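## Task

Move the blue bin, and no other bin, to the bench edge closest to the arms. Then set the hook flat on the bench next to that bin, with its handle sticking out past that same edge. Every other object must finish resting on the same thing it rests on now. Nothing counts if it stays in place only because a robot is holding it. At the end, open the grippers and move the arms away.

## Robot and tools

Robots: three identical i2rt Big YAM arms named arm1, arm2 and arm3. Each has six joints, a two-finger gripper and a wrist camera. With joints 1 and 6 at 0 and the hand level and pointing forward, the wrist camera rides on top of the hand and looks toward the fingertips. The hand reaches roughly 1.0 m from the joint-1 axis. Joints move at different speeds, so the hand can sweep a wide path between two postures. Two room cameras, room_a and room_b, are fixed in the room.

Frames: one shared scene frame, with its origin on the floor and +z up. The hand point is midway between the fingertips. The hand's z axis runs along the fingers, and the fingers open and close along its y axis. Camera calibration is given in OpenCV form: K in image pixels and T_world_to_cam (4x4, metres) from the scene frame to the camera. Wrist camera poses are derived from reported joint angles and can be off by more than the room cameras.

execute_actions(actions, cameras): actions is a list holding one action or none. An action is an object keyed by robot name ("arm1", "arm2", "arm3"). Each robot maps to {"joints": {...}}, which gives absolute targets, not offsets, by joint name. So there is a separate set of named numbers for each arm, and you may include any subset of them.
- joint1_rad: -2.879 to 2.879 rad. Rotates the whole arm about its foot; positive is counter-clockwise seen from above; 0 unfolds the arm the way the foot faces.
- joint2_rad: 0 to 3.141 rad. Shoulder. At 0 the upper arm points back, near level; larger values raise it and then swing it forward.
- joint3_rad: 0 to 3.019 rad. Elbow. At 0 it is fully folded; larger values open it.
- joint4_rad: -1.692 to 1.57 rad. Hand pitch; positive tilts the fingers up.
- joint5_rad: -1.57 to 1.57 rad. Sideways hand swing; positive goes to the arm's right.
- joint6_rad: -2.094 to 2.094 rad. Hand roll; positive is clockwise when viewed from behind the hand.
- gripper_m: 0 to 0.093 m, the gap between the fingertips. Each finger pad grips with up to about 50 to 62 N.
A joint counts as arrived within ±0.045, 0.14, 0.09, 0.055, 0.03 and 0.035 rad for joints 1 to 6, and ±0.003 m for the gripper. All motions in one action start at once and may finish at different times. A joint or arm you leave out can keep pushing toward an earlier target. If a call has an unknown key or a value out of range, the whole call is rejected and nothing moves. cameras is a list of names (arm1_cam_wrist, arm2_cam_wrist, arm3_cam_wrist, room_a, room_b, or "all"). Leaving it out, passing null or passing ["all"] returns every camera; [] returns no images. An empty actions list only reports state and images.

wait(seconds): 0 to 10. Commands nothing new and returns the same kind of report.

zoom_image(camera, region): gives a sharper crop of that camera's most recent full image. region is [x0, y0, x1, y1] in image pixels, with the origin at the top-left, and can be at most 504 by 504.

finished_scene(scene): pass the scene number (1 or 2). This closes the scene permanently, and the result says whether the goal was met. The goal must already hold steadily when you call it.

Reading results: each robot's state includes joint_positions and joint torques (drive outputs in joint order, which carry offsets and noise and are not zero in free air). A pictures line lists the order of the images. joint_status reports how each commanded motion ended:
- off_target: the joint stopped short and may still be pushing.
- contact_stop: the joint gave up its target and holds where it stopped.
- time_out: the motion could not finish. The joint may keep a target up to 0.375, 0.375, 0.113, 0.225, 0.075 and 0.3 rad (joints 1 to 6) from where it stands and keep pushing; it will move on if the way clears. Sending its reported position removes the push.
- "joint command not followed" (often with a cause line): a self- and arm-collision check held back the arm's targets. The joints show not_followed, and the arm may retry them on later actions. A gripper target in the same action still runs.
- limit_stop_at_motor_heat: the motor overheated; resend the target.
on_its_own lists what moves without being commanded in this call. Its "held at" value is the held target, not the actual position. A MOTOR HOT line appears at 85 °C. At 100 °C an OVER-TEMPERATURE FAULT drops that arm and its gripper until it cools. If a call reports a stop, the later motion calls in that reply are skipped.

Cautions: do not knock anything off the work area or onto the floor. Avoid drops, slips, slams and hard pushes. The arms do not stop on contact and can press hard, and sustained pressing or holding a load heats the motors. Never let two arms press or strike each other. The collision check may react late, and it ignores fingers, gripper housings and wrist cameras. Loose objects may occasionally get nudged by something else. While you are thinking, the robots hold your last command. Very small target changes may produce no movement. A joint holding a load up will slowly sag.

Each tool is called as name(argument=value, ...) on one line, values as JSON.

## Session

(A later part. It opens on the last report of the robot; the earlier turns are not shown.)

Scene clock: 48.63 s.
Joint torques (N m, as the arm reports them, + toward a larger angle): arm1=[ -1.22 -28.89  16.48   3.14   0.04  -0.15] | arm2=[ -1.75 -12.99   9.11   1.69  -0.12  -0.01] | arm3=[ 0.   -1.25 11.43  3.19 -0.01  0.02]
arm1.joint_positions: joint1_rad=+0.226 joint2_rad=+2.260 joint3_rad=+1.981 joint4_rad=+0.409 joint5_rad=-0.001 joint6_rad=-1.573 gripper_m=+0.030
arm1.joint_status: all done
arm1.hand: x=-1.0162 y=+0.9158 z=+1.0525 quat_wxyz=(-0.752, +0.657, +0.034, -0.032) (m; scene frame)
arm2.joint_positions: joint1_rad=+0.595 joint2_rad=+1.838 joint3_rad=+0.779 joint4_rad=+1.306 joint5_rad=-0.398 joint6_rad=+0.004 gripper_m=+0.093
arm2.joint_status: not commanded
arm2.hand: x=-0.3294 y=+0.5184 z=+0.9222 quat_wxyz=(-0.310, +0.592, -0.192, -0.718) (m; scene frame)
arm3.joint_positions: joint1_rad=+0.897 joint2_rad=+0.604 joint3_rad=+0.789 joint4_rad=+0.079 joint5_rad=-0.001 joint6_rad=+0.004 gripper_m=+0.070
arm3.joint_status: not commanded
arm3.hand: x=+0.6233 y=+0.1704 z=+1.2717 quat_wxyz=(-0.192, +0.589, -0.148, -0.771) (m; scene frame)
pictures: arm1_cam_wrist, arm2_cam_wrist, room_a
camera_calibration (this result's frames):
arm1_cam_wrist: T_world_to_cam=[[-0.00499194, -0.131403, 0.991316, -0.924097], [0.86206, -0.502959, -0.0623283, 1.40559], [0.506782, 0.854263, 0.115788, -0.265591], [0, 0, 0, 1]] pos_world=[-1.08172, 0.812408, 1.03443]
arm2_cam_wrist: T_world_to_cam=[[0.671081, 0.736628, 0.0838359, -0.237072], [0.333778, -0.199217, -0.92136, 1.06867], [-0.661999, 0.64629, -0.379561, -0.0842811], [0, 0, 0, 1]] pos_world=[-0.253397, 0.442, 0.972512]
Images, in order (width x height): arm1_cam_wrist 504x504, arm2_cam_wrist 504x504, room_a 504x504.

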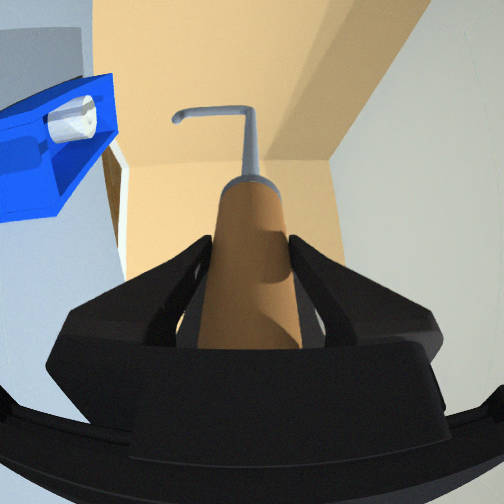

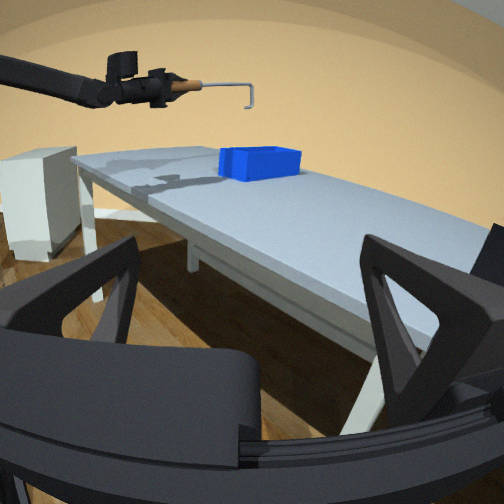

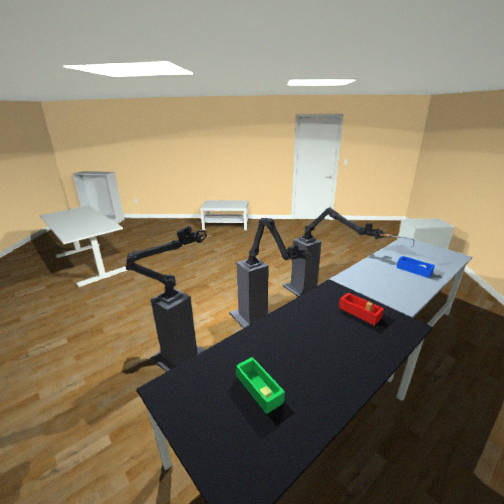

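execute_actions(actions=[{"arm1":{"joints":{"joint2_rad":2.345}}}], cameras=["arm1_cam_wrist","arm2_cam_wrist","room_a"])

zoom_image(camera="arm2_cam_wrist", region=[130, 80, 320, 200])

zoom_image(camera="room_a", region=[360, 225, 450, 290])

Scene clock: 50.10 s.
Joint torques (N m, as the arm reports them, + toward a larger angle): arm1=[ -1.32 -31.94  15.84   3.15   0.03  -0.15] | arm2=[ -1.9  -13.     9.06   1.66  -0.11  -0.02] | arm3=[ 0.33 -1.32 11.38  3.11  0.    0.04]
arm1.joint_positions: joint1_rad=+0.226 joint2_rad=+2.391 joint3_rad=+1.984 joint4_rad=+0.411 joint5_rad=-0.001 joint6_rad=-1.573 gripper_m=+0.030
arm1.joint_status: all done
arm1.hand: x=-1.0168 y=+0.9319 z=+0.9353 quat_wxyz=(-0.709, +0.703, +0.036, -0.030) (m; scene frame)
arm2.joint_positions: joint1_rad=+0.595 joint2_rad=+1.838 joint3_rad=+0.779 joint4_rad=+1.306 joint5_rad=-0.398 joint6_rad=+0.004 gripper_m=+0.093
arm2.joint_status: not commanded
arm2.hand: x=-0.3294 y=+0.5184 z=+0.9222 quat_wxyz=(-0.310, +0.592, -0.192, -0.718) (m; scene frame)
arm3.joint_positions: joint1_rad=+0.897 joint2_rad=+0.604 joint3_rad=+0.789 joint4_rad=+0.079 joint5_rad=-0.001 joint6_rad=+0.004 gripper_m=+0.070
arm3.joint_status: not commanded
arm3.hand: x=+0.6233 y=+0.1704 z=+1.2717 quat_wxyz=(-0.192, +0.589, -0.148, -0.771) (m; scene frame)
pictures: arm1_cam_wrist, arm2_cam_wrist, room_a
camera_calibration (this result's frames):
arm1_cam_wrist: T_world_to_cam=[[-0.0168379, -0.00568892, 0.999842, -0.942968], [0.86191, -0.506927, 0.0116308, 1.34132], [0.506781, 0.86197, 0.013439, -0.176862], [0, 0, 0, 1]] pos_world=[-1.08235, 0.827039, 0.929595]
arm2_cam_wrist: T_world_to_cam=[[0.671081, 0.736628, 0.0838359, -0.237072], [0.333778, -0.199217, -0.92136, 1.06867], [-0.661999, 0.64629, -0.379561, -0.0842811], [0, 0, 0, 1]] pos_world=[-0.253397, 0.442, 0.972512]
Images, in order (width x height): arm1_cam_wrist 504x504, arm2_cam_wrist 504x504, room_a 504x504.

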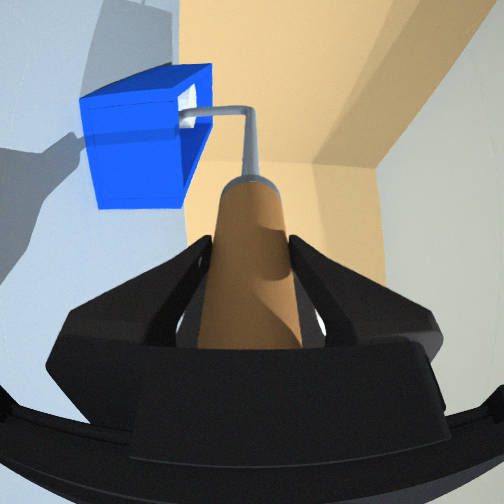

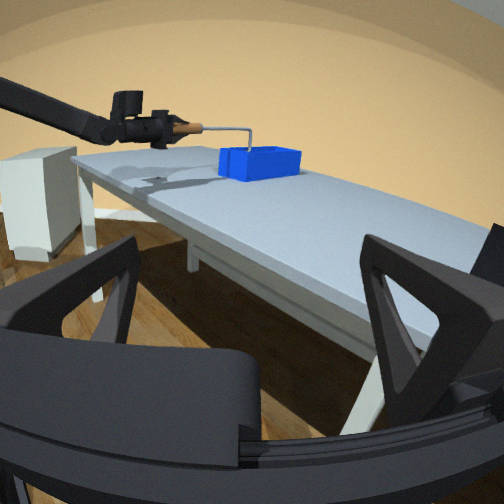

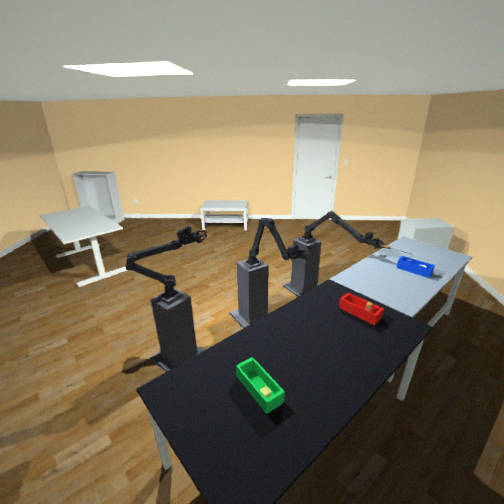

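Region (130, 80, 320, 200) of arm2_cam_wrist's 504x504 image, scaled by 2.653, with more detail than that image has; it fills the top 318 rows of this view, and the rest is white.

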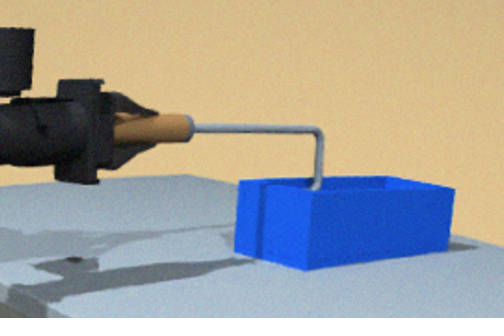

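Region (360, 225, 450, 290) of room_a's 504x504 image, scaled by 5.600, with more detail than that image has.

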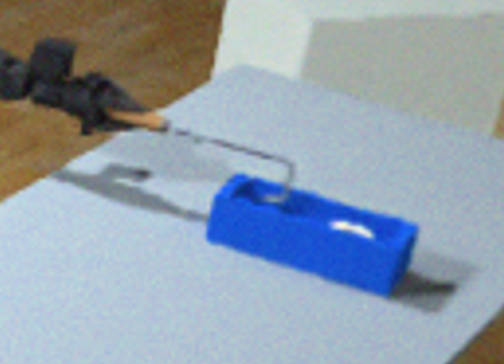

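execute_actions(actions=[{"arm1":{"joints":{"joint1_rad":0.198,"joint3_rad":1.935}}}], cameras=["arm1_cam_wrist","arm2_cam_wrist"])

Scene clock: 52.13 s.
Joint torques (N m, as the arm reports them, + toward a larger angle): arm1=[ -0.67 -30.43  13.43   3.2   -0.01  -0.15] | arm2=[ -1.77 -13.12   9.08   1.69  -0.12  -0.01] | arm3=[ 0.5  -1.31 11.42  3.1   0.01  0.02]
arm1.joint_positions: joint1_rad=+0.198 joint2_rad=+2.379 joint3_rad=+1.897 joint4_rad=+0.411 joint5_rad=-0.001 joint6_rad=-1.573 gripper_m=+0.030
arm1.joint_status: all done
arm1.hand: x=-0.9894 y=+0.9187 z=+0.8949 quat_wxyz=(-0.683, +0.730, +0.027, -0.019) (m; scene frame)
arm2.joint_positions: joint1_rad=+0.595 joint2_rad=+1.838 joint3_rad=+0.779 joint4_rad=+1.306 joint5_rad=-0.398 joint6_rad=+0.004 gripper_m=+0.093
arm2.joint_status: not commanded
arm2.hand: x=-0.3294 y=+0.5184 z=+0.9222 quat_wxyz=(-0.310, +0.592, -0.192, -0.718) (m; scene frame)
arm3.joint_positions: joint1_rad=+0.897 joint2_rad=+0.604 joint3_rad=+0.789 joint4_rad=+0.079 joint5_rad=-0.001 joint6_rad=+0.004 gripper_m=+0.070
arm3.joint_status: not commanded
arm3.hand: x=+0.6233 y=+0.1704 z=+1.2717 quat_wxyz=(-0.192, +0.589, -0.148, -0.771) (m; scene frame)
pictures: arm1_cam_wrist, arm2_cam_wrist
camera_calibration (this result's frames):
arm1_cam_wrist: T_world_to_cam=[[-0.0217631, 0.0695235, 0.997343, -0.973867], [0.847024, -0.528667, 0.0553357, 1.27762], [0.531109, 0.845977, -0.0473826, -0.08569], [0, 0, 0, 1]] pos_world=[-1.05786, 0.815634, 0.896521]
arm2_cam_wrist: T_world_to_cam=[[0.671081, 0.736628, 0.0838359, -0.237072], [0.333778, -0.199217, -0.92136, 1.06867], [-0.661999, 0.64629, -0.379561, -0.0842811], [0, 0, 0, 1]] pos_world=[-0.253397, 0.442, 0.972512]
Images, in order (width x height): arm1_cam_wrist 504x504, arm2_cam_wrist 504x504.

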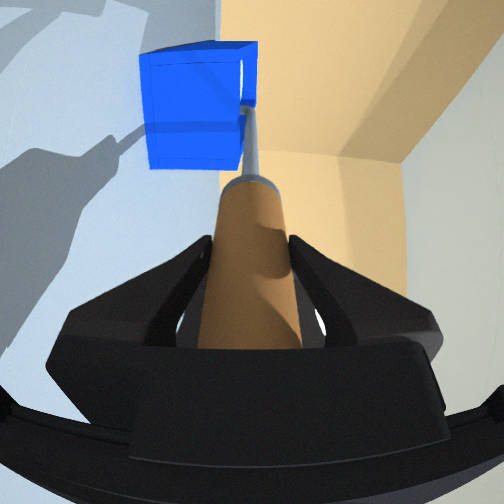

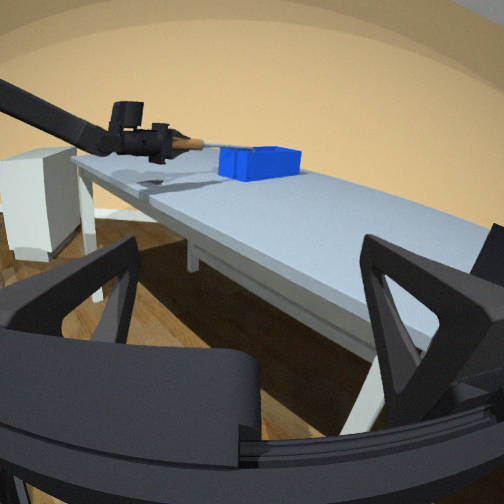

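execute_actions(actions=[{"arm1":{"joints":{"joint1_rad":0.216,"joint2_rad":2.175,"joint3_rad":1.71}}}], cameras=["arm1_cam_wrist","arm2_cam_wrist"])

zoom_image(camera="arm2_cam_wrist", region=[100, 80, 320, 220])

Scene clock: 54.03 s.
Joint torques (N m, as the arm reports them, + toward a larger angle): arm1=[ -0.4  -27.56  11.91   3.24   0.01  -0.15] | arm2=[ -1.82 -13.1    9.1    1.69  -0.11  -0.02] | arm3=[ 0.37 -1.31 11.42  3.05  0.    0.03]
arm1.joint_positions: joint1_rad=+0.211 joint2_rad=+2.202 joint3_rad=+1.688 joint4_rad=+0.411 joint5_rad=-0.001 joint6_rad=-1.573 gripper_m=+0.030
arm1.joint_status: all done
arm1.hand: x=-0.9978 y=+0.8689 z=+0.9288 quat_wxyz=(-0.671, +0.741, +0.032, -0.023) (m; scene frame)
arm2.joint_positions: joint1_rad=+0.595 joint2_rad=+1.838 joint3_rad=+0.779 joint4_rad=+1.306 joint5_rad=-0.398 joint6_rad=+0.004 gripper_m=+0.093
arm2.joint_status: not commanded
arm2.hand: x=-0.3294 y=+0.5184 z=+0.9222 quat_wxyz=(-0.310, +0.592, -0.192, -0.718) (m; scene frame)
arm3.joint_positions: joint1_rad=+0.897 joint2_rad=+0.604 joint3_rad=+0.789 joint4_rad=+0.079 joint5_rad=-0.001 joint6_rad=+0.004 gripper_m=+0.070
arm3.joint_status: not commanded
arm3.hand: x=+0.6233 y=+0.1704 z=+1.2717 quat_wxyz=(-0.192, +0.589, -0.148, -0.771) (m; scene frame)
pictures: arm1_cam_wrist, arm2_cam_wrist
camera_calibration (this result's frames):
arm1_cam_wrist: T_world_to_cam=[[-0.0252435, 0.101521, 0.994513, -1.03307], [0.853524, -0.515728, 0.074311, 1.23411], [0.520442, 0.850716, -0.0736321, -0.0278696], [0, 0, 0, 1]] pos_world=[-1.06491, 0.765051, 0.933642]
arm2_cam_wrist: T_world_to_cam=[[0.671081, 0.736628, 0.0838359, -0.237072], [0.333778, -0.199217, -0.92136, 1.06867], [-0.661999, 0.64629, -0.379561, -0.0842811], [0, 0, 0, 1]] pos_world=[-0.253397, 0.442, 0.972512]
Images, in order (width x height): arm1_cam_wrist 504x504, arm2_cam_wrist 504x504.

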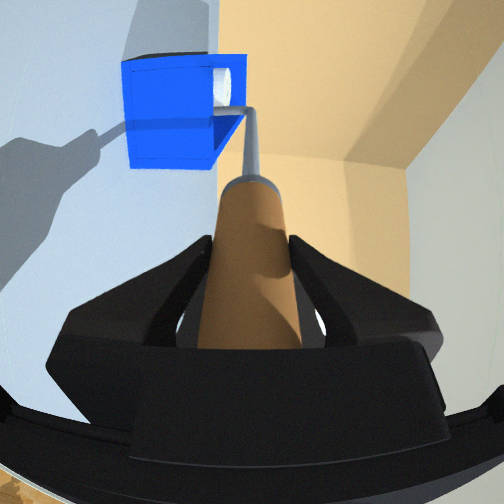

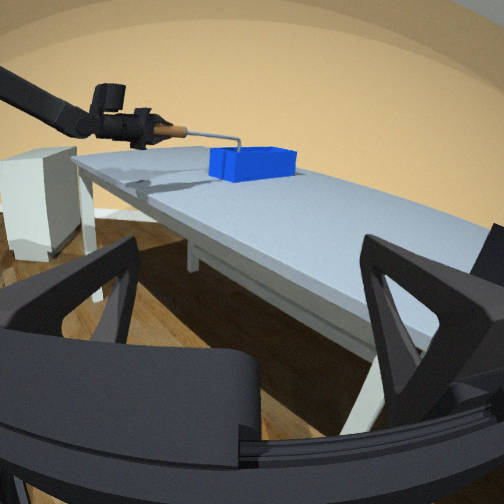

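Region (100, 80, 320, 220) of arm2_cam_wrist's 504x504 image, scaled by 2.291, with more detail than that image has; it fills the top 321 rows of this view, and the rest is white.

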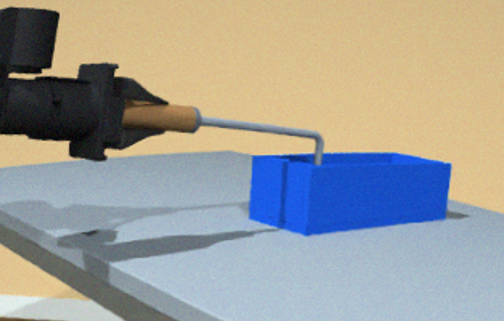

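execute_actions(actions=[{"arm1":{"joints":{"joint2_rad":2.045,"joint3_rad":1.50}}}], cameras=["arm1_cam_wrist","arm2_cam_wrist"])

Scene clock: 55.13 s.
Joint torques (N m, as the arm reports them, + toward a larger angle): arm1=[ -0.6  -25.19  11.46   3.17   0.    -0.15] | arm2=[ -1.77 -12.98   9.07   1.72  -0.12  -0.01] | arm3=[ 0.13 -1.35 11.43  3.19  0.01  0.01]
arm1.joint_positions: joint1_rad=+0.211 joint2_rad=+2.071 joint3_rad=+1.478 joint4_rad=+0.411 joint5_rad=-0.001 joint6_rad=-1.573 gripper_m=+0.030
arm1.joint_status: all done
arm1.hand: x=-0.9933 y=+0.8134 z=+0.9181 quat_wxyz=(-0.641, +0.766, +0.033, -0.022) (m; scene frame)
arm2.joint_positions: joint1_rad=+0.595 joint2_rad=+1.838 joint3_rad=+0.779 joint4_rad=+1.306 joint5_rad=-0.398 joint6_rad=+0.004 gripper_m=+0.093
arm2.joint_status: not commanded
arm2.hand: x=-0.3294 y=+0.5184 z=+0.9222 quat_wxyz=(-0.310, +0.592, -0.192, -0.718) (m; scene frame)
arm3.joint_positions: joint1_rad=+0.897 joint2_rad=+0.604 joint3_rad=+0.789 joint4_rad=+0.079 joint5_rad=-0.001 joint6_rad=+0.004 gripper_m=+0.070
arm3.joint_status: not commanded
arm3.hand: x=+0.6233 y=+0.1704 z=+1.2717 quat_wxyz=(-0.192, +0.589, -0.148, -0.771) (m; scene frame)
pictures: arm1_cam_wrist, arm2_cam_wrist
camera_calibration (this result's frames):
arm1_cam_wrist: T_world_to_cam=[[-0.0312718, 0.179049, 0.983343, -1.07544], [0.852645, -0.50859, 0.11972, 1.15414], [0.521555, 0.842186, -0.13676, 0.0822072], [0, 0, 0, 1]] pos_world=[-1.06058, 0.710308, 0.930594]
arm2_cam_wrist: T_world_to_cam=[[0.671081, 0.736628, 0.0838359, -0.237072], [0.333778, -0.199217, -0.92136, 1.06867], [-0.661999, 0.64629, -0.379561, -0.0842811], [0, 0, 0, 1]] pos_world=[-0.253397, 0.442, 0.972512]
Images, in order (width x height): arm1_cam_wrist 504x504, arm2_cam_wrist 504x504.

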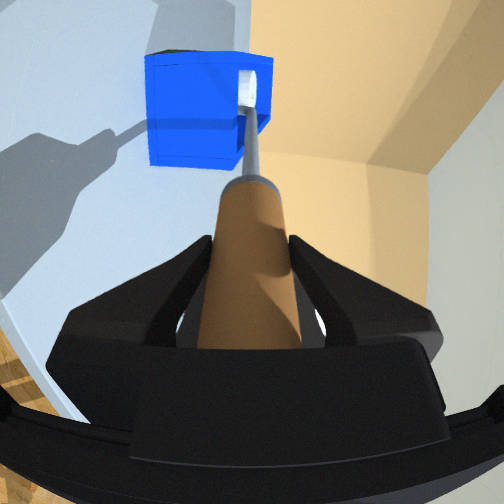

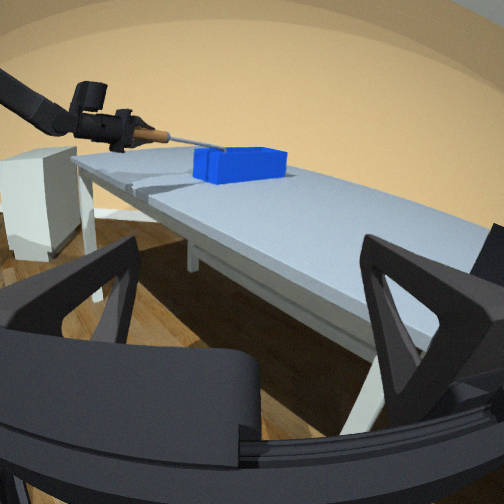

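execute_actions(actions=[{"arm1":{"joints":{"joint2_rad":1.80,"joint3_rad":1.205}},"arm2":{"joints":{"joint5_rad":-0.7}}}], cameras=["arm1_cam_wrist","arm2_cam_wrist"])

Scene clock: 56.30 s.
Joint torques (N m, as the arm reports them, + toward a larger angle): arm1=[ -0.5  -20.19  11.09   3.14  -0.01  -0.16] | arm2=[ -1.77 -12.91   9.01   1.55  -0.1   -0.01] | arm3=[ 0.05 -1.22 11.48  3.05  0.    0.03]
arm1.joint_positions: joint1_rad=+0.211 joint2_rad=+1.819 joint3_rad=+1.186 joint4_rad=+0.412 joint5_rad=-0.001 joint6_rad=-1.573 gripper_m=+0.030
arm1.joint_status: all done
arm1.hand: x=-0.9862 y=+0.7204 z=+0.9464 quat_wxyz=(-0.626, +0.779, +0.034, -0.022) (m; scene frame)
arm2.joint_positions: joint1_rad=+0.595 joint2_rad=+1.838 joint3_rad=+0.779 joint4_rad=+1.306 joint5_rad=-0.697 joint6_rad=+0.004 gripper_m=+0.093
arm2.joint_status: all done
arm2.hand: x=-0.3579 y=+0.4763 z=+0.9156 quat_wxyz=(-0.218, +0.633, -0.082, -0.739) (m; scene frame)
arm3.joint_positions: joint1_rad=+0.897 joint2_rad=+0.604 joint3_rad=+0.789 joint4_rad=+0.079 joint5_rad=-0.001 joint6_rad=+0.004 gripper_m=+0.070
arm3.joint_status: not commanded
arm3.hand: x=+0.6233 y=+0.1704 z=+1.2717 quat_wxyz=(-0.192, +0.589, -0.148, -0.771) (m; scene frame)
pictures: arm1_cam_wrist, arm2_cam_wrist
camera_calibration (this result's frames):
arm1_cam_wrist: T_world_to_cam=[[-0.0342109, 0.217055, 0.97556, -1.1093], [0.852108, -0.503745, 0.141961, 1.07227], [0.522247, 0.836139, -0.16772, 0.195075], [0, 0, 0, 1]] pos_world=[-1.05352, 0.617821, 0.962683]
arm2_cam_wrist: T_world_to_cam=[[0.424957, 0.893395, 0.145794, -0.405834], [0.432486, -0.0588933, -0.899715, 1.01239], [-0.795215, 0.445394, -0.411408, -0.00130594], [0, 0, 0, 1]] pos_world=[-0.266421, 0.422775, 0.969494]
Images, in order (width x height): arm1_cam_wrist 504x504, arm2_cam_wrist 504x504.

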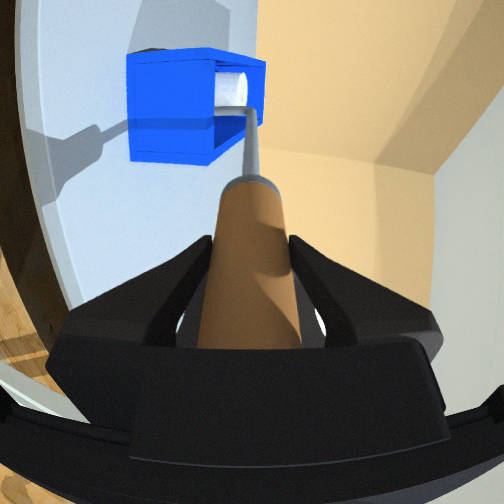

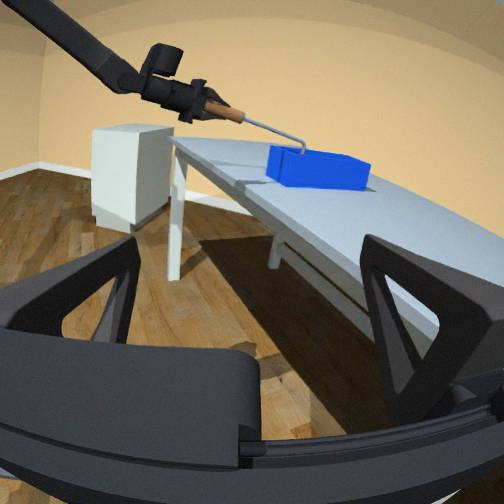

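execute_actions(actions=[{"arm1":{"joints":{"joint2_rad":1.568,"joint3_rad":0.925}}}], cameras=["arm1_cam_wrist","arm2_cam_wrist","room_b"])

zoom_image(camera="room_b", region=[20, 200, 160, 310])

Scene clock: 57.77 s.
Joint torques (N m, as the arm reports them, + toward a larger angle): arm1=[ -0.45 -15.67  10.95   3.13  -0.01  -0.16] | arm2=[ -1.82 -12.94   8.98   1.6   -0.09  -0.01] | arm3=[ 0.45 -1.26 11.43  3.12 -0.02  0.03]
arm1.joint_positions: joint1_rad=+0.211 joint2_rad=+1.586 joint3_rad=+0.904 joint4_rad=+0.412 joint5_rad=-0.001 joint6_rad=-1.573 gripper_m=+0.030
arm1.joint_status: all done
arm1.hand: x=-0.9784 y=+0.6211 z=+0.9468 quat_wxyz=(-0.607, +0.794, +0.034, -0.021) (m; scene frame)
arm2.joint_positions: joint1_rad=+0.595 joint2_rad=+1.838 joint3_rad=+0.779 joint4_rad=+1.306 joint5_rad=-0.697 joint6_rad=+0.004 gripper_m=+0.093
arm2.joint_status: not commanded
arm2.hand: x=-0.3579 y=+0.4763 z=+0.9156 quat_wxyz=(-0.218, +0.633, -0.082, -0.739) (m; scene frame)
arm3.joint_positions: joint1_rad=+0.897 joint2_rad=+0.604 joint3_rad=+0.789 joint4_rad=+0.079 joint5_rad=-0.001 joint6_rad=+0.004 gripper_m=+0.070
arm3.joint_status: not commanded
arm3.hand: x=+0.6233 y=+0.1704 z=+1.2717 quat_wxyz=(-0.192, +0.589, -0.148, -0.771) (m; scene frame)
pictures: arm1_cam_wrist, arm2_cam_wrist, room_b
camera_calibration (this result's frames):
arm1_cam_wrist: T_world_to_cam=[[-0.0378192, 0.263909, 0.963806, -1.10945], [0.851347, -0.496513, 0.169361, 0.98438], [0.523238, 0.826938, -0.2059, 0.316881], [0, 0, 0, 1]] pos_world=[-1.04581, 0.519511, 0.967829]
arm2_cam_wrist: T_world_to_cam=[[0.424957, 0.893395, 0.145794, -0.405834], [0.432486, -0.0588933, -0.899715, 1.01239], [-0.795215, 0.445394, -0.411408, -0.00130594], [0, 0, 0, 1]] pos_world=[-0.266421, 0.422775, 0.969494]
Images, in order (width x height): arm1_cam_wrist 504x504, arm2_cam_wrist 504x504, room_b 504x504.

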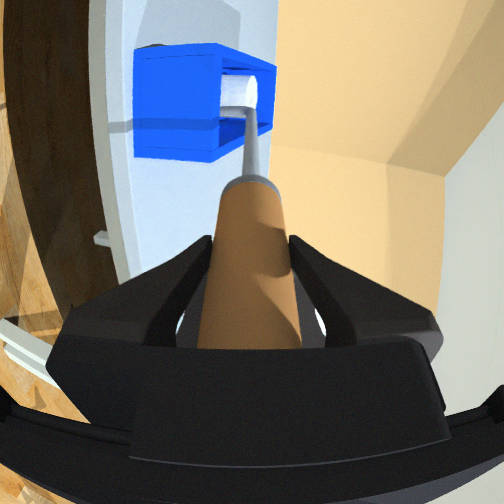

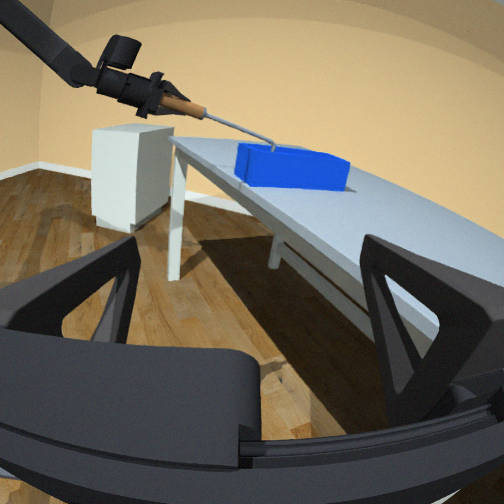

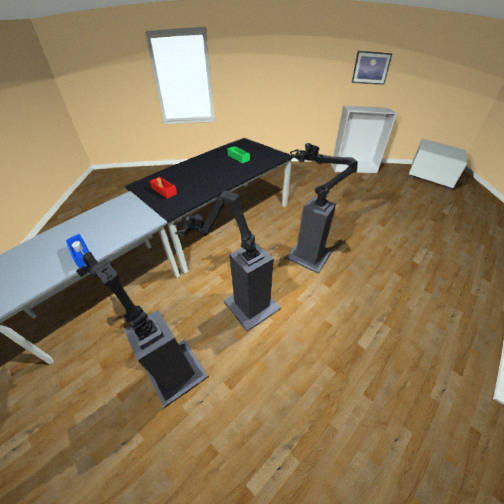

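Region (20, 200, 160, 310) of room_b's 504x504 image, scaled by 3.600, with more detail than that image has; it fills the top 396 rows of this view, and the rest is white.

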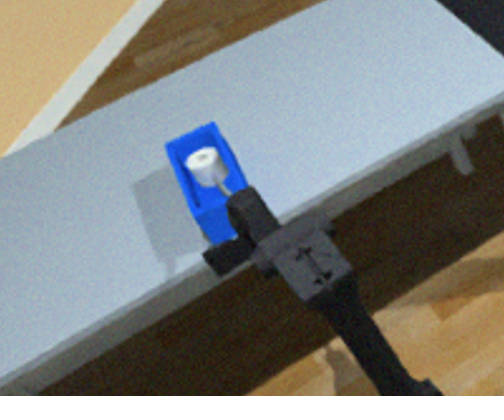

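execute_actions(actions=[{"arm1":{"joints":{"joint2_rad":1.498,"joint3_rad":0.852}}}], cameras=["arm1_cam_wrist","arm2_cam_wrist"])

Scene clock: 58.80 s.
Joint torques (N m, as the arm reports them, + toward a larger angle): arm1=[ -0.49 -15.44  11.25   3.1   -0.01  -0.15] | arm2=[ -1.73 -12.91   8.99   1.57  -0.09  -0.01] | arm3=[ 0.19 -1.33 11.44  3.14  0.01  0.04]
arm1.joint_positions: joint1_rad=+0.211 joint2_rad=+1.525 joint3_rad=+0.825 joint4_rad=+0.413 joint5_rad=-0.001 joint6_rad=-1.573 gripper_m=+0.030
arm1.joint_status: all done
arm1.hand: x=-0.9761 y=+0.5928 z=+0.9413 quat_wxyz=(-0.600, +0.799, +0.035, -0.020) (m; scene frame)
arm2.joint_positions: joint1_rad=+0.595 joint2_rad=+1.838 joint3_rad=+0.779 joint4_rad=+1.306 joint5_rad=-0.697 joint6_rad=+0.004 gripper_m=+0.093
arm2.joint_status: not commanded
arm2.hand: x=-0.3579 y=+0.4763 z=+0.9156 quat_wxyz=(-0.218, +0.633, -0.082, -0.739) (m; scene frame)
arm3.joint_positions: joint1_rad=+0.897 joint2_rad=+0.604 joint3_rad=+0.789 joint4_rad=+0.079 joint5_rad=-0.001 joint6_rad=+0.004 gripper_m=+0.070
arm3.joint_status: not commanded
arm3.hand: x=+0.6233 y=+0.1704 z=+1.2717 quat_wxyz=(-0.192, +0.589, -0.148, -0.771) (m; scene frame)
pictures: arm1_cam_wrist, arm2_cam_wrist
camera_calibration (this result's frames):
arm1_cam_wrist: T_world_to_cam=[[-0.0390826, 0.280367, 0.959097, -1.10307], [0.851053, -0.493634, 0.178981, 0.958269], [0.523623, 0.823237, -0.219315, 0.35318], [0, 0, 0, 1]] pos_world=[-1.04358, 0.491547, 0.963895]
arm2_cam_wrist: T_world_to_cam=[[0.424957, 0.893395, 0.145794, -0.405834], [0.432486, -0.0588933, -0.899715, 1.01239], [-0.795215, 0.445394, -0.411408, -0.00130594], [0, 0, 0, 1]] pos_world=[-0.266421, 0.422775, 0.969494]
Images, in order (width x height): arm1_cam_wrist 504x504, arm2_cam_wrist 504x504.

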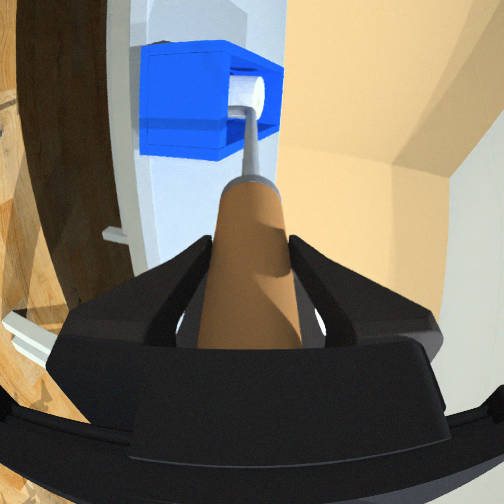

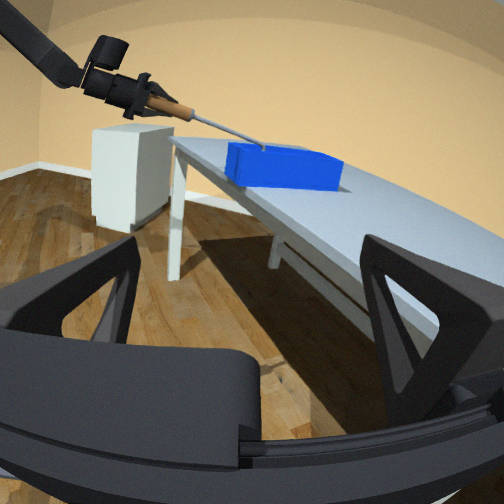

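execute_actions(actions=[{"arm1":{"joints":{"joint4_rad":1.0}},"arm2":{"joints":{"joint1_rad":0.35,"joint5_rad":-0.9}}}], cameras=["arm2_cam_wrist"])

Scene clock: 60.97 s.
Joint torques (N m, as the arm reports them, + toward a larger angle): arm1=[ -0.48 -15.13  11.52   3.47   0.05  -0.15] | arm2=[ -1.24 -12.91   8.9    1.48  -0.07  -0.01] | arm3=[ 0.02 -1.61 11.45  3.19 -0.01  0.03]
arm1.joint_positions: joint1_rad=+0.211 joint2_rad=+1.525 joint3_rad=+0.821 joint4_rad=+0.948 joint5_rad=-0.001 joint6_rad=-1.573 gripper_m=+0.030
arm1.joint_status: all done
arm1.hand: x=-0.9771 y=+0.5939 z=+1.0689 quat_wxyz=(-0.789, +0.614, +0.028, -0.028) (m; scene frame)
arm2.joint_positions: joint1_rad=+0.339 joint2_rad=+1.838 joint3_rad=+0.779 joint4_rad=+1.306 joint5_rad=-0.898 joint6_rad=+0.004 gripper_m=+0.093
arm2.joint_status: all done
arm2.hand: x=-0.2465 y=+0.5201 z=+0.9098 quat_wxyz=(-0.247, +0.645, -0.091, -0.717) (m; scene frame)
arm3.joint_positions: joint1_rad=+0.897 joint2_rad=+0.604 joint3_rad=+0.789 joint4_rad=+0.079 joint5_rad=-0.001 joint6_rad=+0.004 gripper_m=+0.070
arm3.joint_status: not commanded
arm3.hand: x=+0.6233 y=+0.1704 z=+1.2717 quat_wxyz=(-0.192, +0.589, -0.148, -0.771) (m; scene frame)
pictures: arm2_cam_wrist
camera_calibration (this result's frames):
arm2_cam_wrist: T_world_to_cam=[[0.471279, 0.863407, 0.18007, -0.495715], [0.469932, -0.0730428, -0.879675, 0.959925], [-0.746365, 0.499193, -0.440166, 0.0755715], [0, 0, 0, 1]] pos_world=[-0.161075, 0.460395, 0.96695]
Images, in order (width x height): arm2_cam_wrist 504x504.

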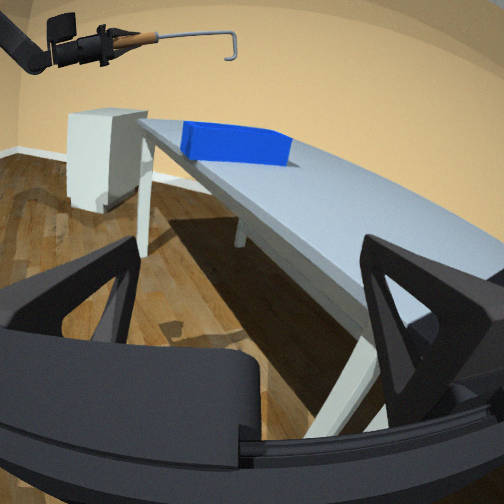

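execute_actions(actions=[{"arm1":{"joints":{"joint1_rad":-0.005,"joint2_rad":2.13,"joint3_rad":1.36,"joint6_rad":-0.8}}}], cameras=["arm1_cam_wrist","arm2_cam_wrist"])

Scene clock: 62.87 s.
Joint torques (N m, as the arm reports them, + toward a larger angle): arm1=[ -1.45 -25.25  13.42   3.33   0.     0.11] | arm2=[ -1.34 -12.77   8.89   1.47  -0.07   0.  ] | arm3=[ 0.24 -1.25 11.46  2.95  0.    0.02]
arm1.joint_positions: joint1_rad=+0.000 joint2_rad=+2.168 joint3_rad=+1.289 joint4_rad=+0.955 joint5_rad=+0.000 joint6_rad=-0.816 gripper_m=+0.030
arm1.joint_status: all done
arm1.hand: x=-0.8252 y=+0.7674 z=+0.8766 quat_wxyz=(-0.701, +0.613, -0.289, -0.223) (m; scene frame)
arm2.joint_positions: joint1_rad=+0.339 joint2_rad=+1.838 joint3_rad=+0.779 joint4_rad=+1.306 joint5_rad=-0.898 joint6_rad=+0.004 gripper_m=+0.093
arm2.joint_status: not commanded
arm2.hand: x=-0.2465 y=+0.5201 z=+0.9098 quat_wxyz=(-0.247, +0.645, -0.091, -0.717) (m; scene frame)
arm3.joint_positions: joint1_rad=+0.897 joint2_rad=+0.604 joint3_rad=+0.789 joint4_rad=+0.079 joint5_rad=-0.001 joint6_rad=+0.004 gripper_m=+0.070
arm3.joint_status: not commanded
arm3.hand: x=+0.6233 y=+0.1704 z=+1.2717 quat_wxyz=(-0.192, +0.589, -0.148, -0.771) (m; scene frame)
pictures: arm1_cam_wrist, arm2_cam_wrist
camera_calibration (this result's frames):
arm1_cam_wrist: T_world_to_cam=[[0.661536, -0.144207, 0.735918, 0.0155291], [0.523655, -0.613628, -0.590971, 1.42448], [0.536801, 0.776315, -0.330422, 0.260519], [0, 0, 0, 1]] pos_world=[-0.896057, 0.674096, 0.91648]
arm2_cam_wrist: T_world_to_cam=[[0.471279, 0.863407, 0.18007, -0.495715], [0.469932, -0.0730428, -0.879675, 0.959925], [-0.746365, 0.499193, -0.440166, 0.0755715], [0, 0, 0, 1]] pos_world=[-0.161075, 0.460395, 0.96695]
Images, in order (width x height): arm1_cam_wrist 504x504, arm2_cam_wrist 504x504.

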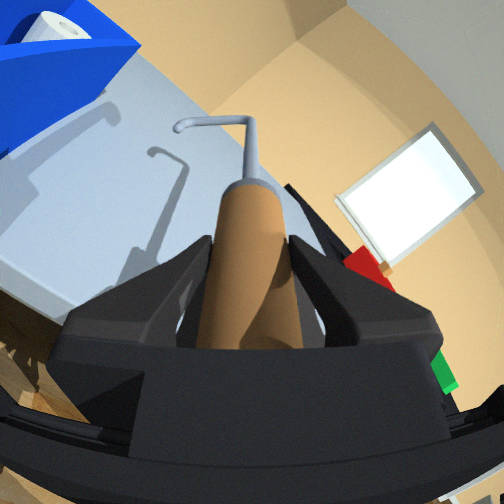

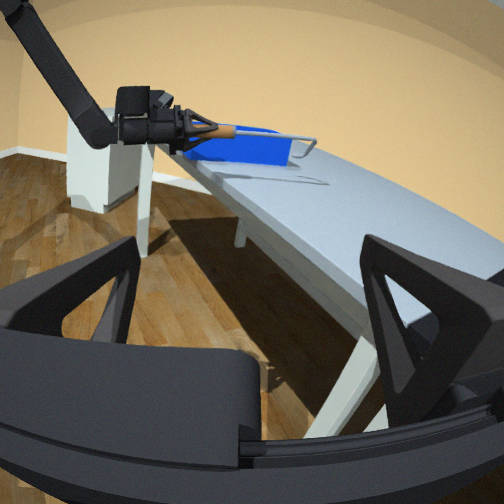

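execute_actions(actions=[{"arm1":{"joints":{"joint2_rad":2.215,"joint6_rad":0.015}}}], cameras=["arm1_cam_wrist","arm2_cam_wrist"])

zoom_image(camera="arm2_cam_wrist", region=[100, 80, 340, 230])

Scene clock: 64.70 s.
Joint torques (N m, as the arm reports them, + toward a larger angle): arm1=[ -1.03 -24.92  12.07   3.35  -0.05   0.05] | arm2=[ -1.38 -12.78   8.88   1.47  -0.07  -0.01] | arm3=[ 0.34 -1.53 11.41  3.11 -0.02  0.03]
arm1.joint_positions: joint1_rad=-0.001 joint2_rad=+2.246 joint3_rad=+1.300 joint4_rad=+0.955 joint5_rad=+0.001 joint6_rad=-0.003 gripper_m=+0.030
arm1.joint_status: all done
arm1.hand: x=-0.8240 y=+0.7686 z=+0.8230 quat_wxyz=(-0.539, +0.464, -0.526, -0.466) (m; scene frame)
arm2.joint_positions: joint1_rad=+0.339 joint2_rad=+1.838 joint3_rad=+0.779 joint4_rad=+1.306 joint5_rad=-0.898 joint6_rad=+0.004 gripper_m=+0.093
arm2.joint_status: not commanded
arm2.hand: x=-0.2465 y=+0.5201 z=+0.9098 quat_wxyz=(-0.247, +0.645, -0.091, -0.717) (m; scene frame)
arm3.joint_positions: joint1_rad=+0.897 joint2_rad=+0.604 joint3_rad=+0.789 joint4_rad=+0.079 joint5_rad=-0.001 joint6_rad=+0.004 gripper_m=+0.070
arm3.joint_status: not commanded
arm3.hand: x=+0.6233 y=+0.1704 z=+1.2717 quat_wxyz=(-0.192, +0.589, -0.148, -0.771) (m; scene frame)
pictures: arm1_cam_wrist, arm2_cam_wrist
camera_calibration (this result's frames):
arm1_cam_wrist: T_world_to_cam=[[0.991358, -0.130045, 0.017226, 0.906667], [-0.06055, -0.570114, -0.819331, 1.06605], [0.116371, 0.811208, -0.573062, 0.0676484], [0, 0, 0, 1]] pos_world=[-0.842155, 0.670801, 0.896596]
arm2_cam_wrist: T_world_to_cam=[[0.471279, 0.863407, 0.18007, -0.495715], [0.469932, -0.0730428, -0.879675, 0.959925], [-0.746365, 0.499193, -0.440166, 0.0755715], [0, 0, 0, 1]] pos_world=[-0.161075, 0.460395, 0.96695]
Images, in order (width x height): arm1_cam_wrist 504x504, arm2_cam_wrist 504x504.

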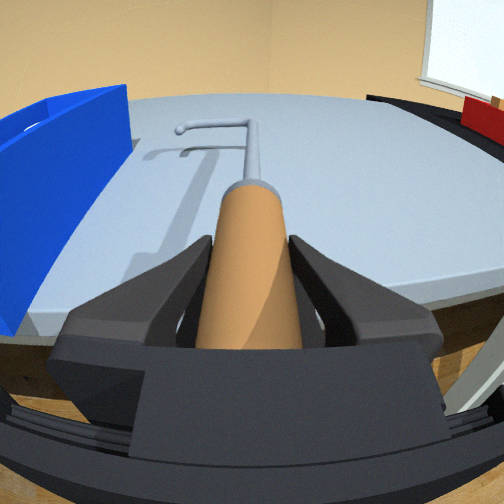

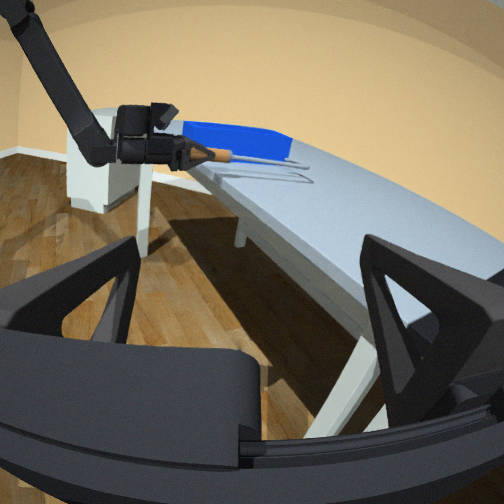

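Region (100, 80, 340, 230) of arm2_cam_wrist's 504x504 image, scaled by 2.100, with more detail than that image has; it fills the top 315 rows of this view, and the rest is white.

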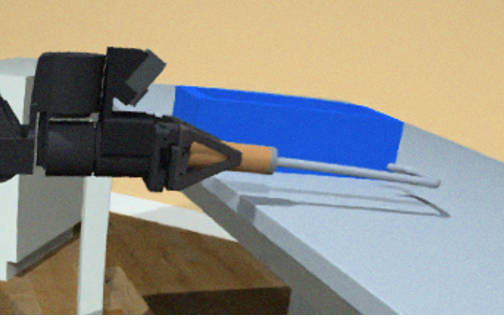

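zoom_image(camera="arm1_cam_wrist", region=[0, 240, 130, 370])

execute_actions(actions=[{"arm1":{"joints":{"joint2_rad":2.27}}}], cameras=["arm1_cam_wrist","arm2_cam_wrist","room_b"])

zoom_image(camera="arm2_cam_wrist", region=[100, 80, 340, 230])

zoom_image(camera="room_b", region=[40, 210, 150, 300])

Region (0, 240, 130, 370) of arm1_cam_wrist's 504x504 image, scaled by 3.877, with more detail than that image has.

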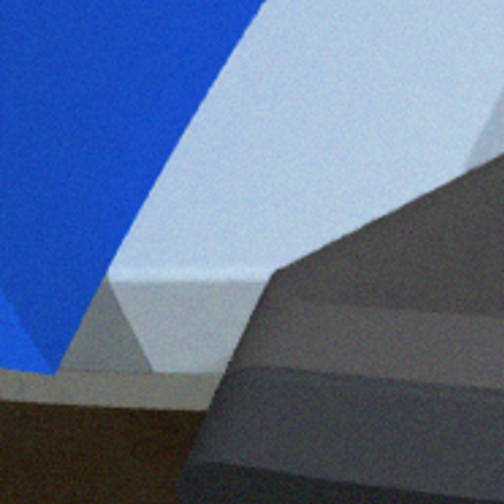

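Scene clock: 65.77 s.
Joint torques (N m, as the arm reports them, + toward a larger angle): arm1=[ -1.12 -23.6   11.71   3.2   -0.04   0.01] | arm2=[ -1.4  -12.86   8.91   1.49  -0.07   0.  ] | arm3=[ 0.2  -1.58 11.42  3.13  0.    0.03]
arm1.joint_positions: joint1_rad=-0.001 joint2_rad=+2.288 joint3_rad=+1.301 joint4_rad=+0.960 joint5_rad=+0.001 joint6_rad=+0.003 gripper_m=+0.030
arm1.joint_status: all done
arm1.hand: x=-0.8241 y=+0.7663 z=+0.7930 quat_wxyz=(-0.528, +0.471, -0.537, -0.460) (m; scene frame)
arm2.joint_positions: joint1_rad=+0.339 joint2_rad=+1.838 joint3_rad=+0.779 joint4_rad=+1.306 joint5_rad=-0.898 joint6_rad=+0.004 gripper_m=+0.093
arm2.joint_status: not commanded
arm2.hand: x=-0.2465 y=+0.5201 z=+0.9098 quat_wxyz=(-0.247, +0.645, -0.091, -0.717) (m; scene frame)
arm3.joint_positions: joint1_rad=+0.897 joint2_rad=+0.604 joint3_rad=+0.789 joint4_rad=+0.079 joint5_rad=-0.001 joint6_rad=+0.004 gripper_m=+0.070
arm3.joint_status: not commanded
arm3.hand: x=+0.6233 y=+0.1704 z=+1.2717 quat_wxyz=(-0.192, +0.589, -0.148, -0.771) (m; scene frame)
pictures: arm1_cam_wrist, arm2_cam_wrist, room_b
camera_calibration (this result's frames):
arm1_cam_wrist: T_world_to_cam=[[0.991482, -0.129779, 0.0110071, 0.911845], [-0.0694363, -0.598186, -0.798343, 1.0376], [0.110193, 0.790778, -0.602102, 0.0859454], [0, 0, 0, 1]] pos_world=[-0.841501, 0.671052, 0.87007]
arm2_cam_wrist: T_world_to_cam=[[0.471279, 0.863407, 0.18007, -0.495715], [0.469932, -0.0730428, -0.879675, 0.959925], [-0.746365, 0.499193, -0.440166, 0.0755715], [0, 0, 0, 1]] pos_world=[-0.161075, 0.460395, 0.96695]
Images, in order (width x height): arm1_cam_wrist 504x504, arm2_cam_wrist 504x504, room_b 504x504.

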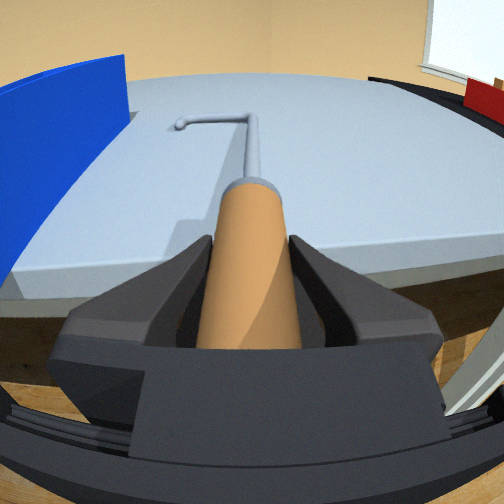

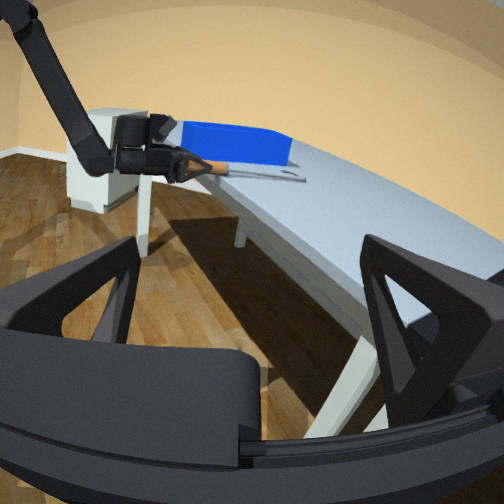

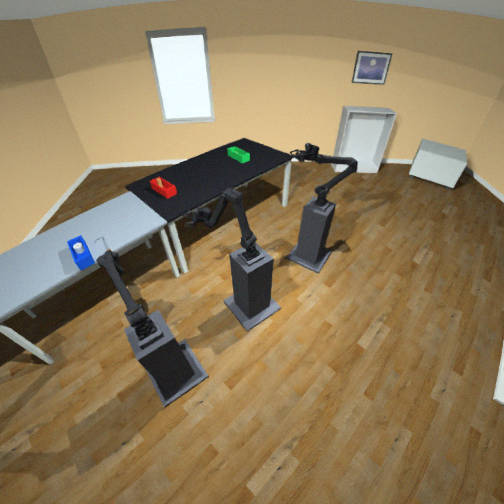

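Region (100, 80, 340, 230) of arm2_cam_wrist's 504x504 image, scaled by 2.100, with more detail than that image has; it fills the top 315 rows of this view, and the rest is white.

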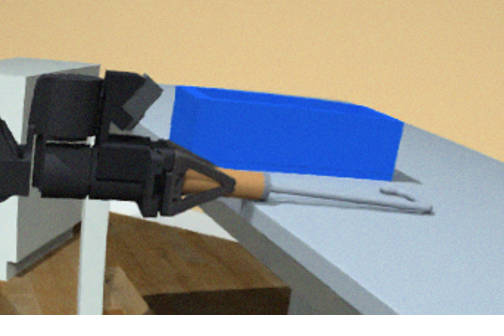

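Region (40, 210, 150, 300) of room_b's 504x504 image, scaled by 4.582, with more detail than that image has; it fills the top 412 rows of this view, and the rest is white.

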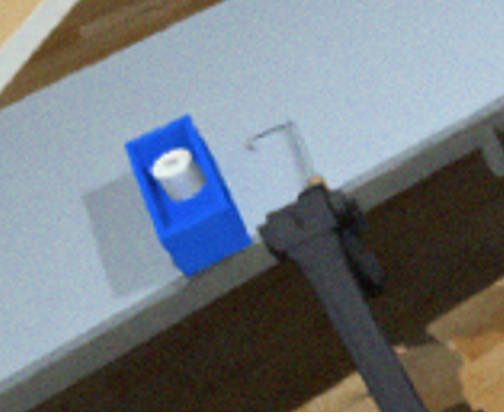

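execute_actions(actions=[{"arm1":{"joints":{"joint2_rad":2.315,"joint3_rad":1.425,"joint4_rad":0.93}}}], cameras=["arm1_cam_wrist","arm2_cam_wrist"])

zoom_image(camera="arm2_cam_wrist", region=[150, 120, 330, 210])

Scene clock: 66.80 s.
Joint torques (N m, as the arm reports them, + toward a larger angle): arm1=[ -1.11 -22.92  11.74   1.99  -0.05   0.  ] | arm2=[ -1.33 -12.88   8.91   1.45  -0.07  -0.01] | arm3=[ 0.12 -1.21 11.37  3.08  0.    0.03]
arm1.joint_positions: joint1_rad=-0.001 joint2_rad=+2.318 joint3_rad=+1.369 joint4_rad=+0.924 joint5_rad=+0.001 joint6_rad=+0.003 gripper_m=+0.030
arm1.joint_status: all done
arm1.hand: x=-0.8216 y=+0.7852 z=+0.7925 quat_wxyz=(-0.528, +0.470, -0.537, -0.460) (m; scene frame)
arm2.joint_positions: joint1_rad=+0.339 joint2_rad=+1.838 joint3_rad=+0.779 joint4_rad=+1.306 joint5_rad=-0.898 joint6_rad=+0.004 gripper_m=+0.093
arm2.joint_status: not commanded
arm2.hand: x=-0.2465 y=+0.5201 z=+0.9098 quat_wxyz=(-0.247, +0.645, -0.091, -0.717) (m; scene frame)
arm3.joint_positions: joint1_rad=+0.897 joint2_rad=+0.604 joint3_rad=+0.789 joint4_rad=+0.079 joint5_rad=-0.001 joint6_rad=+0.004 gripper_m=+0.070
arm3.joint_status: not commanded
arm3.hand: x=+0.6233 y=+0.1704 z=+1.2717 quat_wxyz=(-0.192, +0.589, -0.148, -0.771) (m; scene frame)
pictures: arm1_cam_wrist, arm2_cam_wrist
camera_calibration (this result's frames):
arm1_cam_wrist: T_world_to_cam=[[0.991484, -0.129797, 0.0106321, 0.912096], [-0.0695332, -0.596636, -0.799494, 1.04831], [0.110115, 0.791946, -0.60058, 0.068201], [0, 0, 0, 1]] pos_world=[-0.838945, 0.689835, 0.869381]
arm2_cam_wrist: T_world_to_cam=[[0.471279, 0.863407, 0.18007, -0.495715], [0.469932, -0.0730428, -0.879675, 0.959925], [-0.746365, 0.499193, -0.440166, 0.0755715], [0, 0, 0, 1]] pos_world=[-0.161075, 0.460395, 0.96695]
Images, in order (width x height): arm1_cam_wrist 504x504, arm2_cam_wrist 504x504.

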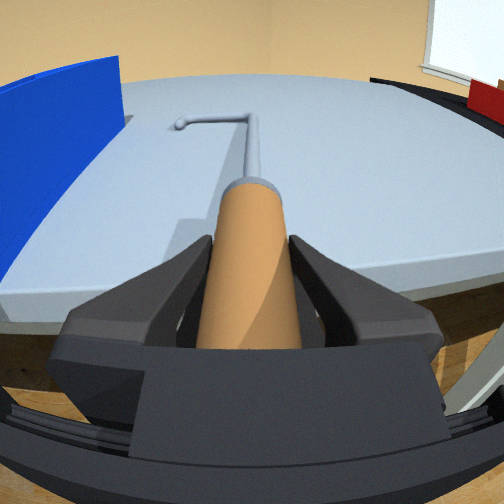

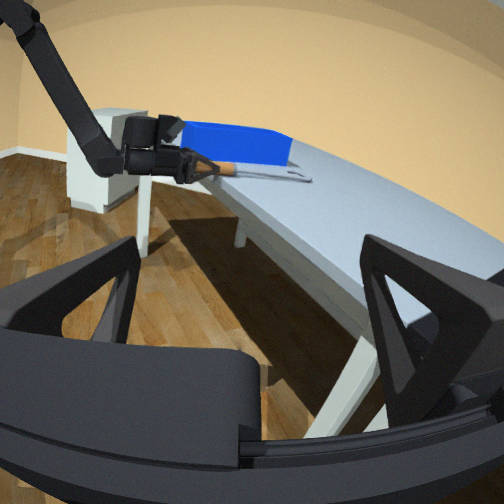

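Region (150, 120, 330, 210) of arm2_cam_wrist's 504x504 image, scaled by 2.800, with more detail than that image has.

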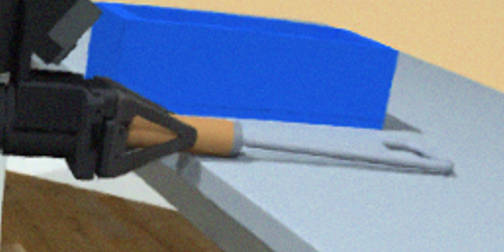

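execute_actions(actions=[{"arm1":{"joints":{"joint3_rad":1.38,"gripper_m":0.075}}}], cameras=["arm1_cam_wrist","arm2_cam_wrist"])

Scene clock: 67.57 s.
Joint torques (N m, as the arm reports them, + toward a larger angle): arm1=[ -1.05 -22.87   8.29   1.93  -0.04   0.  ] | arm2=[ -1.28 -12.78   8.89   1.48  -0.07  -0.01] | arm3=[ 0.23 -1.25 11.42  3.07  0.01  0.04]
arm1.joint_positions: joint1_rad=-0.001 joint2_rad=+2.316 joint3_rad=+1.369 joint4_rad=+0.924 joint5_rad=+0.001 joint6_rad=+0.003 gripper_m=+0.075
arm1.joint_status: all done
arm1.hand: x=-0.8216 y=+0.7853 z=+0.7940 quat_wxyz=(-0.529, +0.470, -0.536, -0.461) (m; scene frame)
arm2.joint_positions: joint1_rad=+0.339 joint2_rad=+1.838 joint3_rad=+0.779 joint4_rad=+1.306 joint5_rad=-0.898 joint6_rad=+0.004 gripper_m=+0.093
arm2.joint_status: not commanded
arm2.hand: x=-0.2465 y=+0.5201 z=+0.9098 quat_wxyz=(-0.247, +0.645, -0.091, -0.717) (m; scene frame)
arm3.joint_positions: joint1_rad=+0.897 joint2_rad=+0.604 joint3_rad=+0.789 joint4_rad=+0.079 joint5_rad=-0.001 joint6_rad=+0.004 gripper_m=+0.070
arm3.joint_status: not commanded
arm3.hand: x=+0.6233 y=+0.1704 z=+1.2717 quat_wxyz=(-0.192, +0.589, -0.148, -0.771) (m; scene frame)
pictures: arm1_cam_wrist, arm2_cam_wrist
camera_calibration (this result's frames):
arm1_cam_wrist: T_world_to_cam=[[0.991482, -0.129806, 0.0106384, 0.912089], [-0.0693234, -0.595124, -0.800638, 1.04948], [0.110259, 0.793081, -0.599054, 0.0669832], [0, 0, 0, 1]] pos_world=[-0.838952, 0.689842, 0.870677]
arm2_cam_wrist: T_world_to_cam=[[0.471279, 0.863407, 0.18007, -0.495715], [0.469932, -0.0730428, -0.879675, 0.959925], [-0.746365, 0.499193, -0.440166, 0.0755715], [0, 0, 0, 1]] pos_world=[-0.161075, 0.460395, 0.96695]
Images, in order (width x height): arm1_cam_wrist 504x504, arm2_cam_wrist 504x504.

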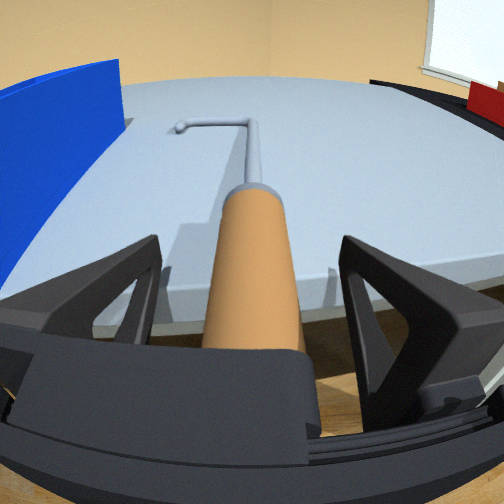

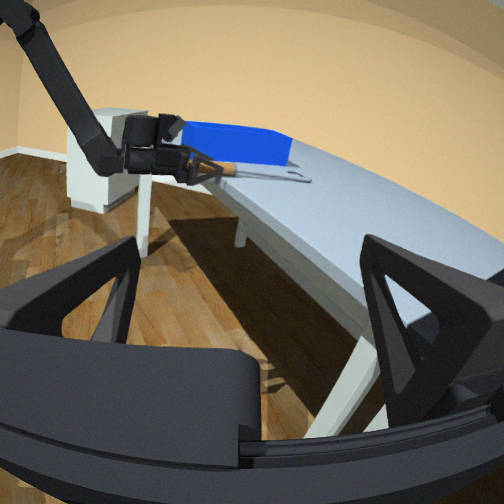

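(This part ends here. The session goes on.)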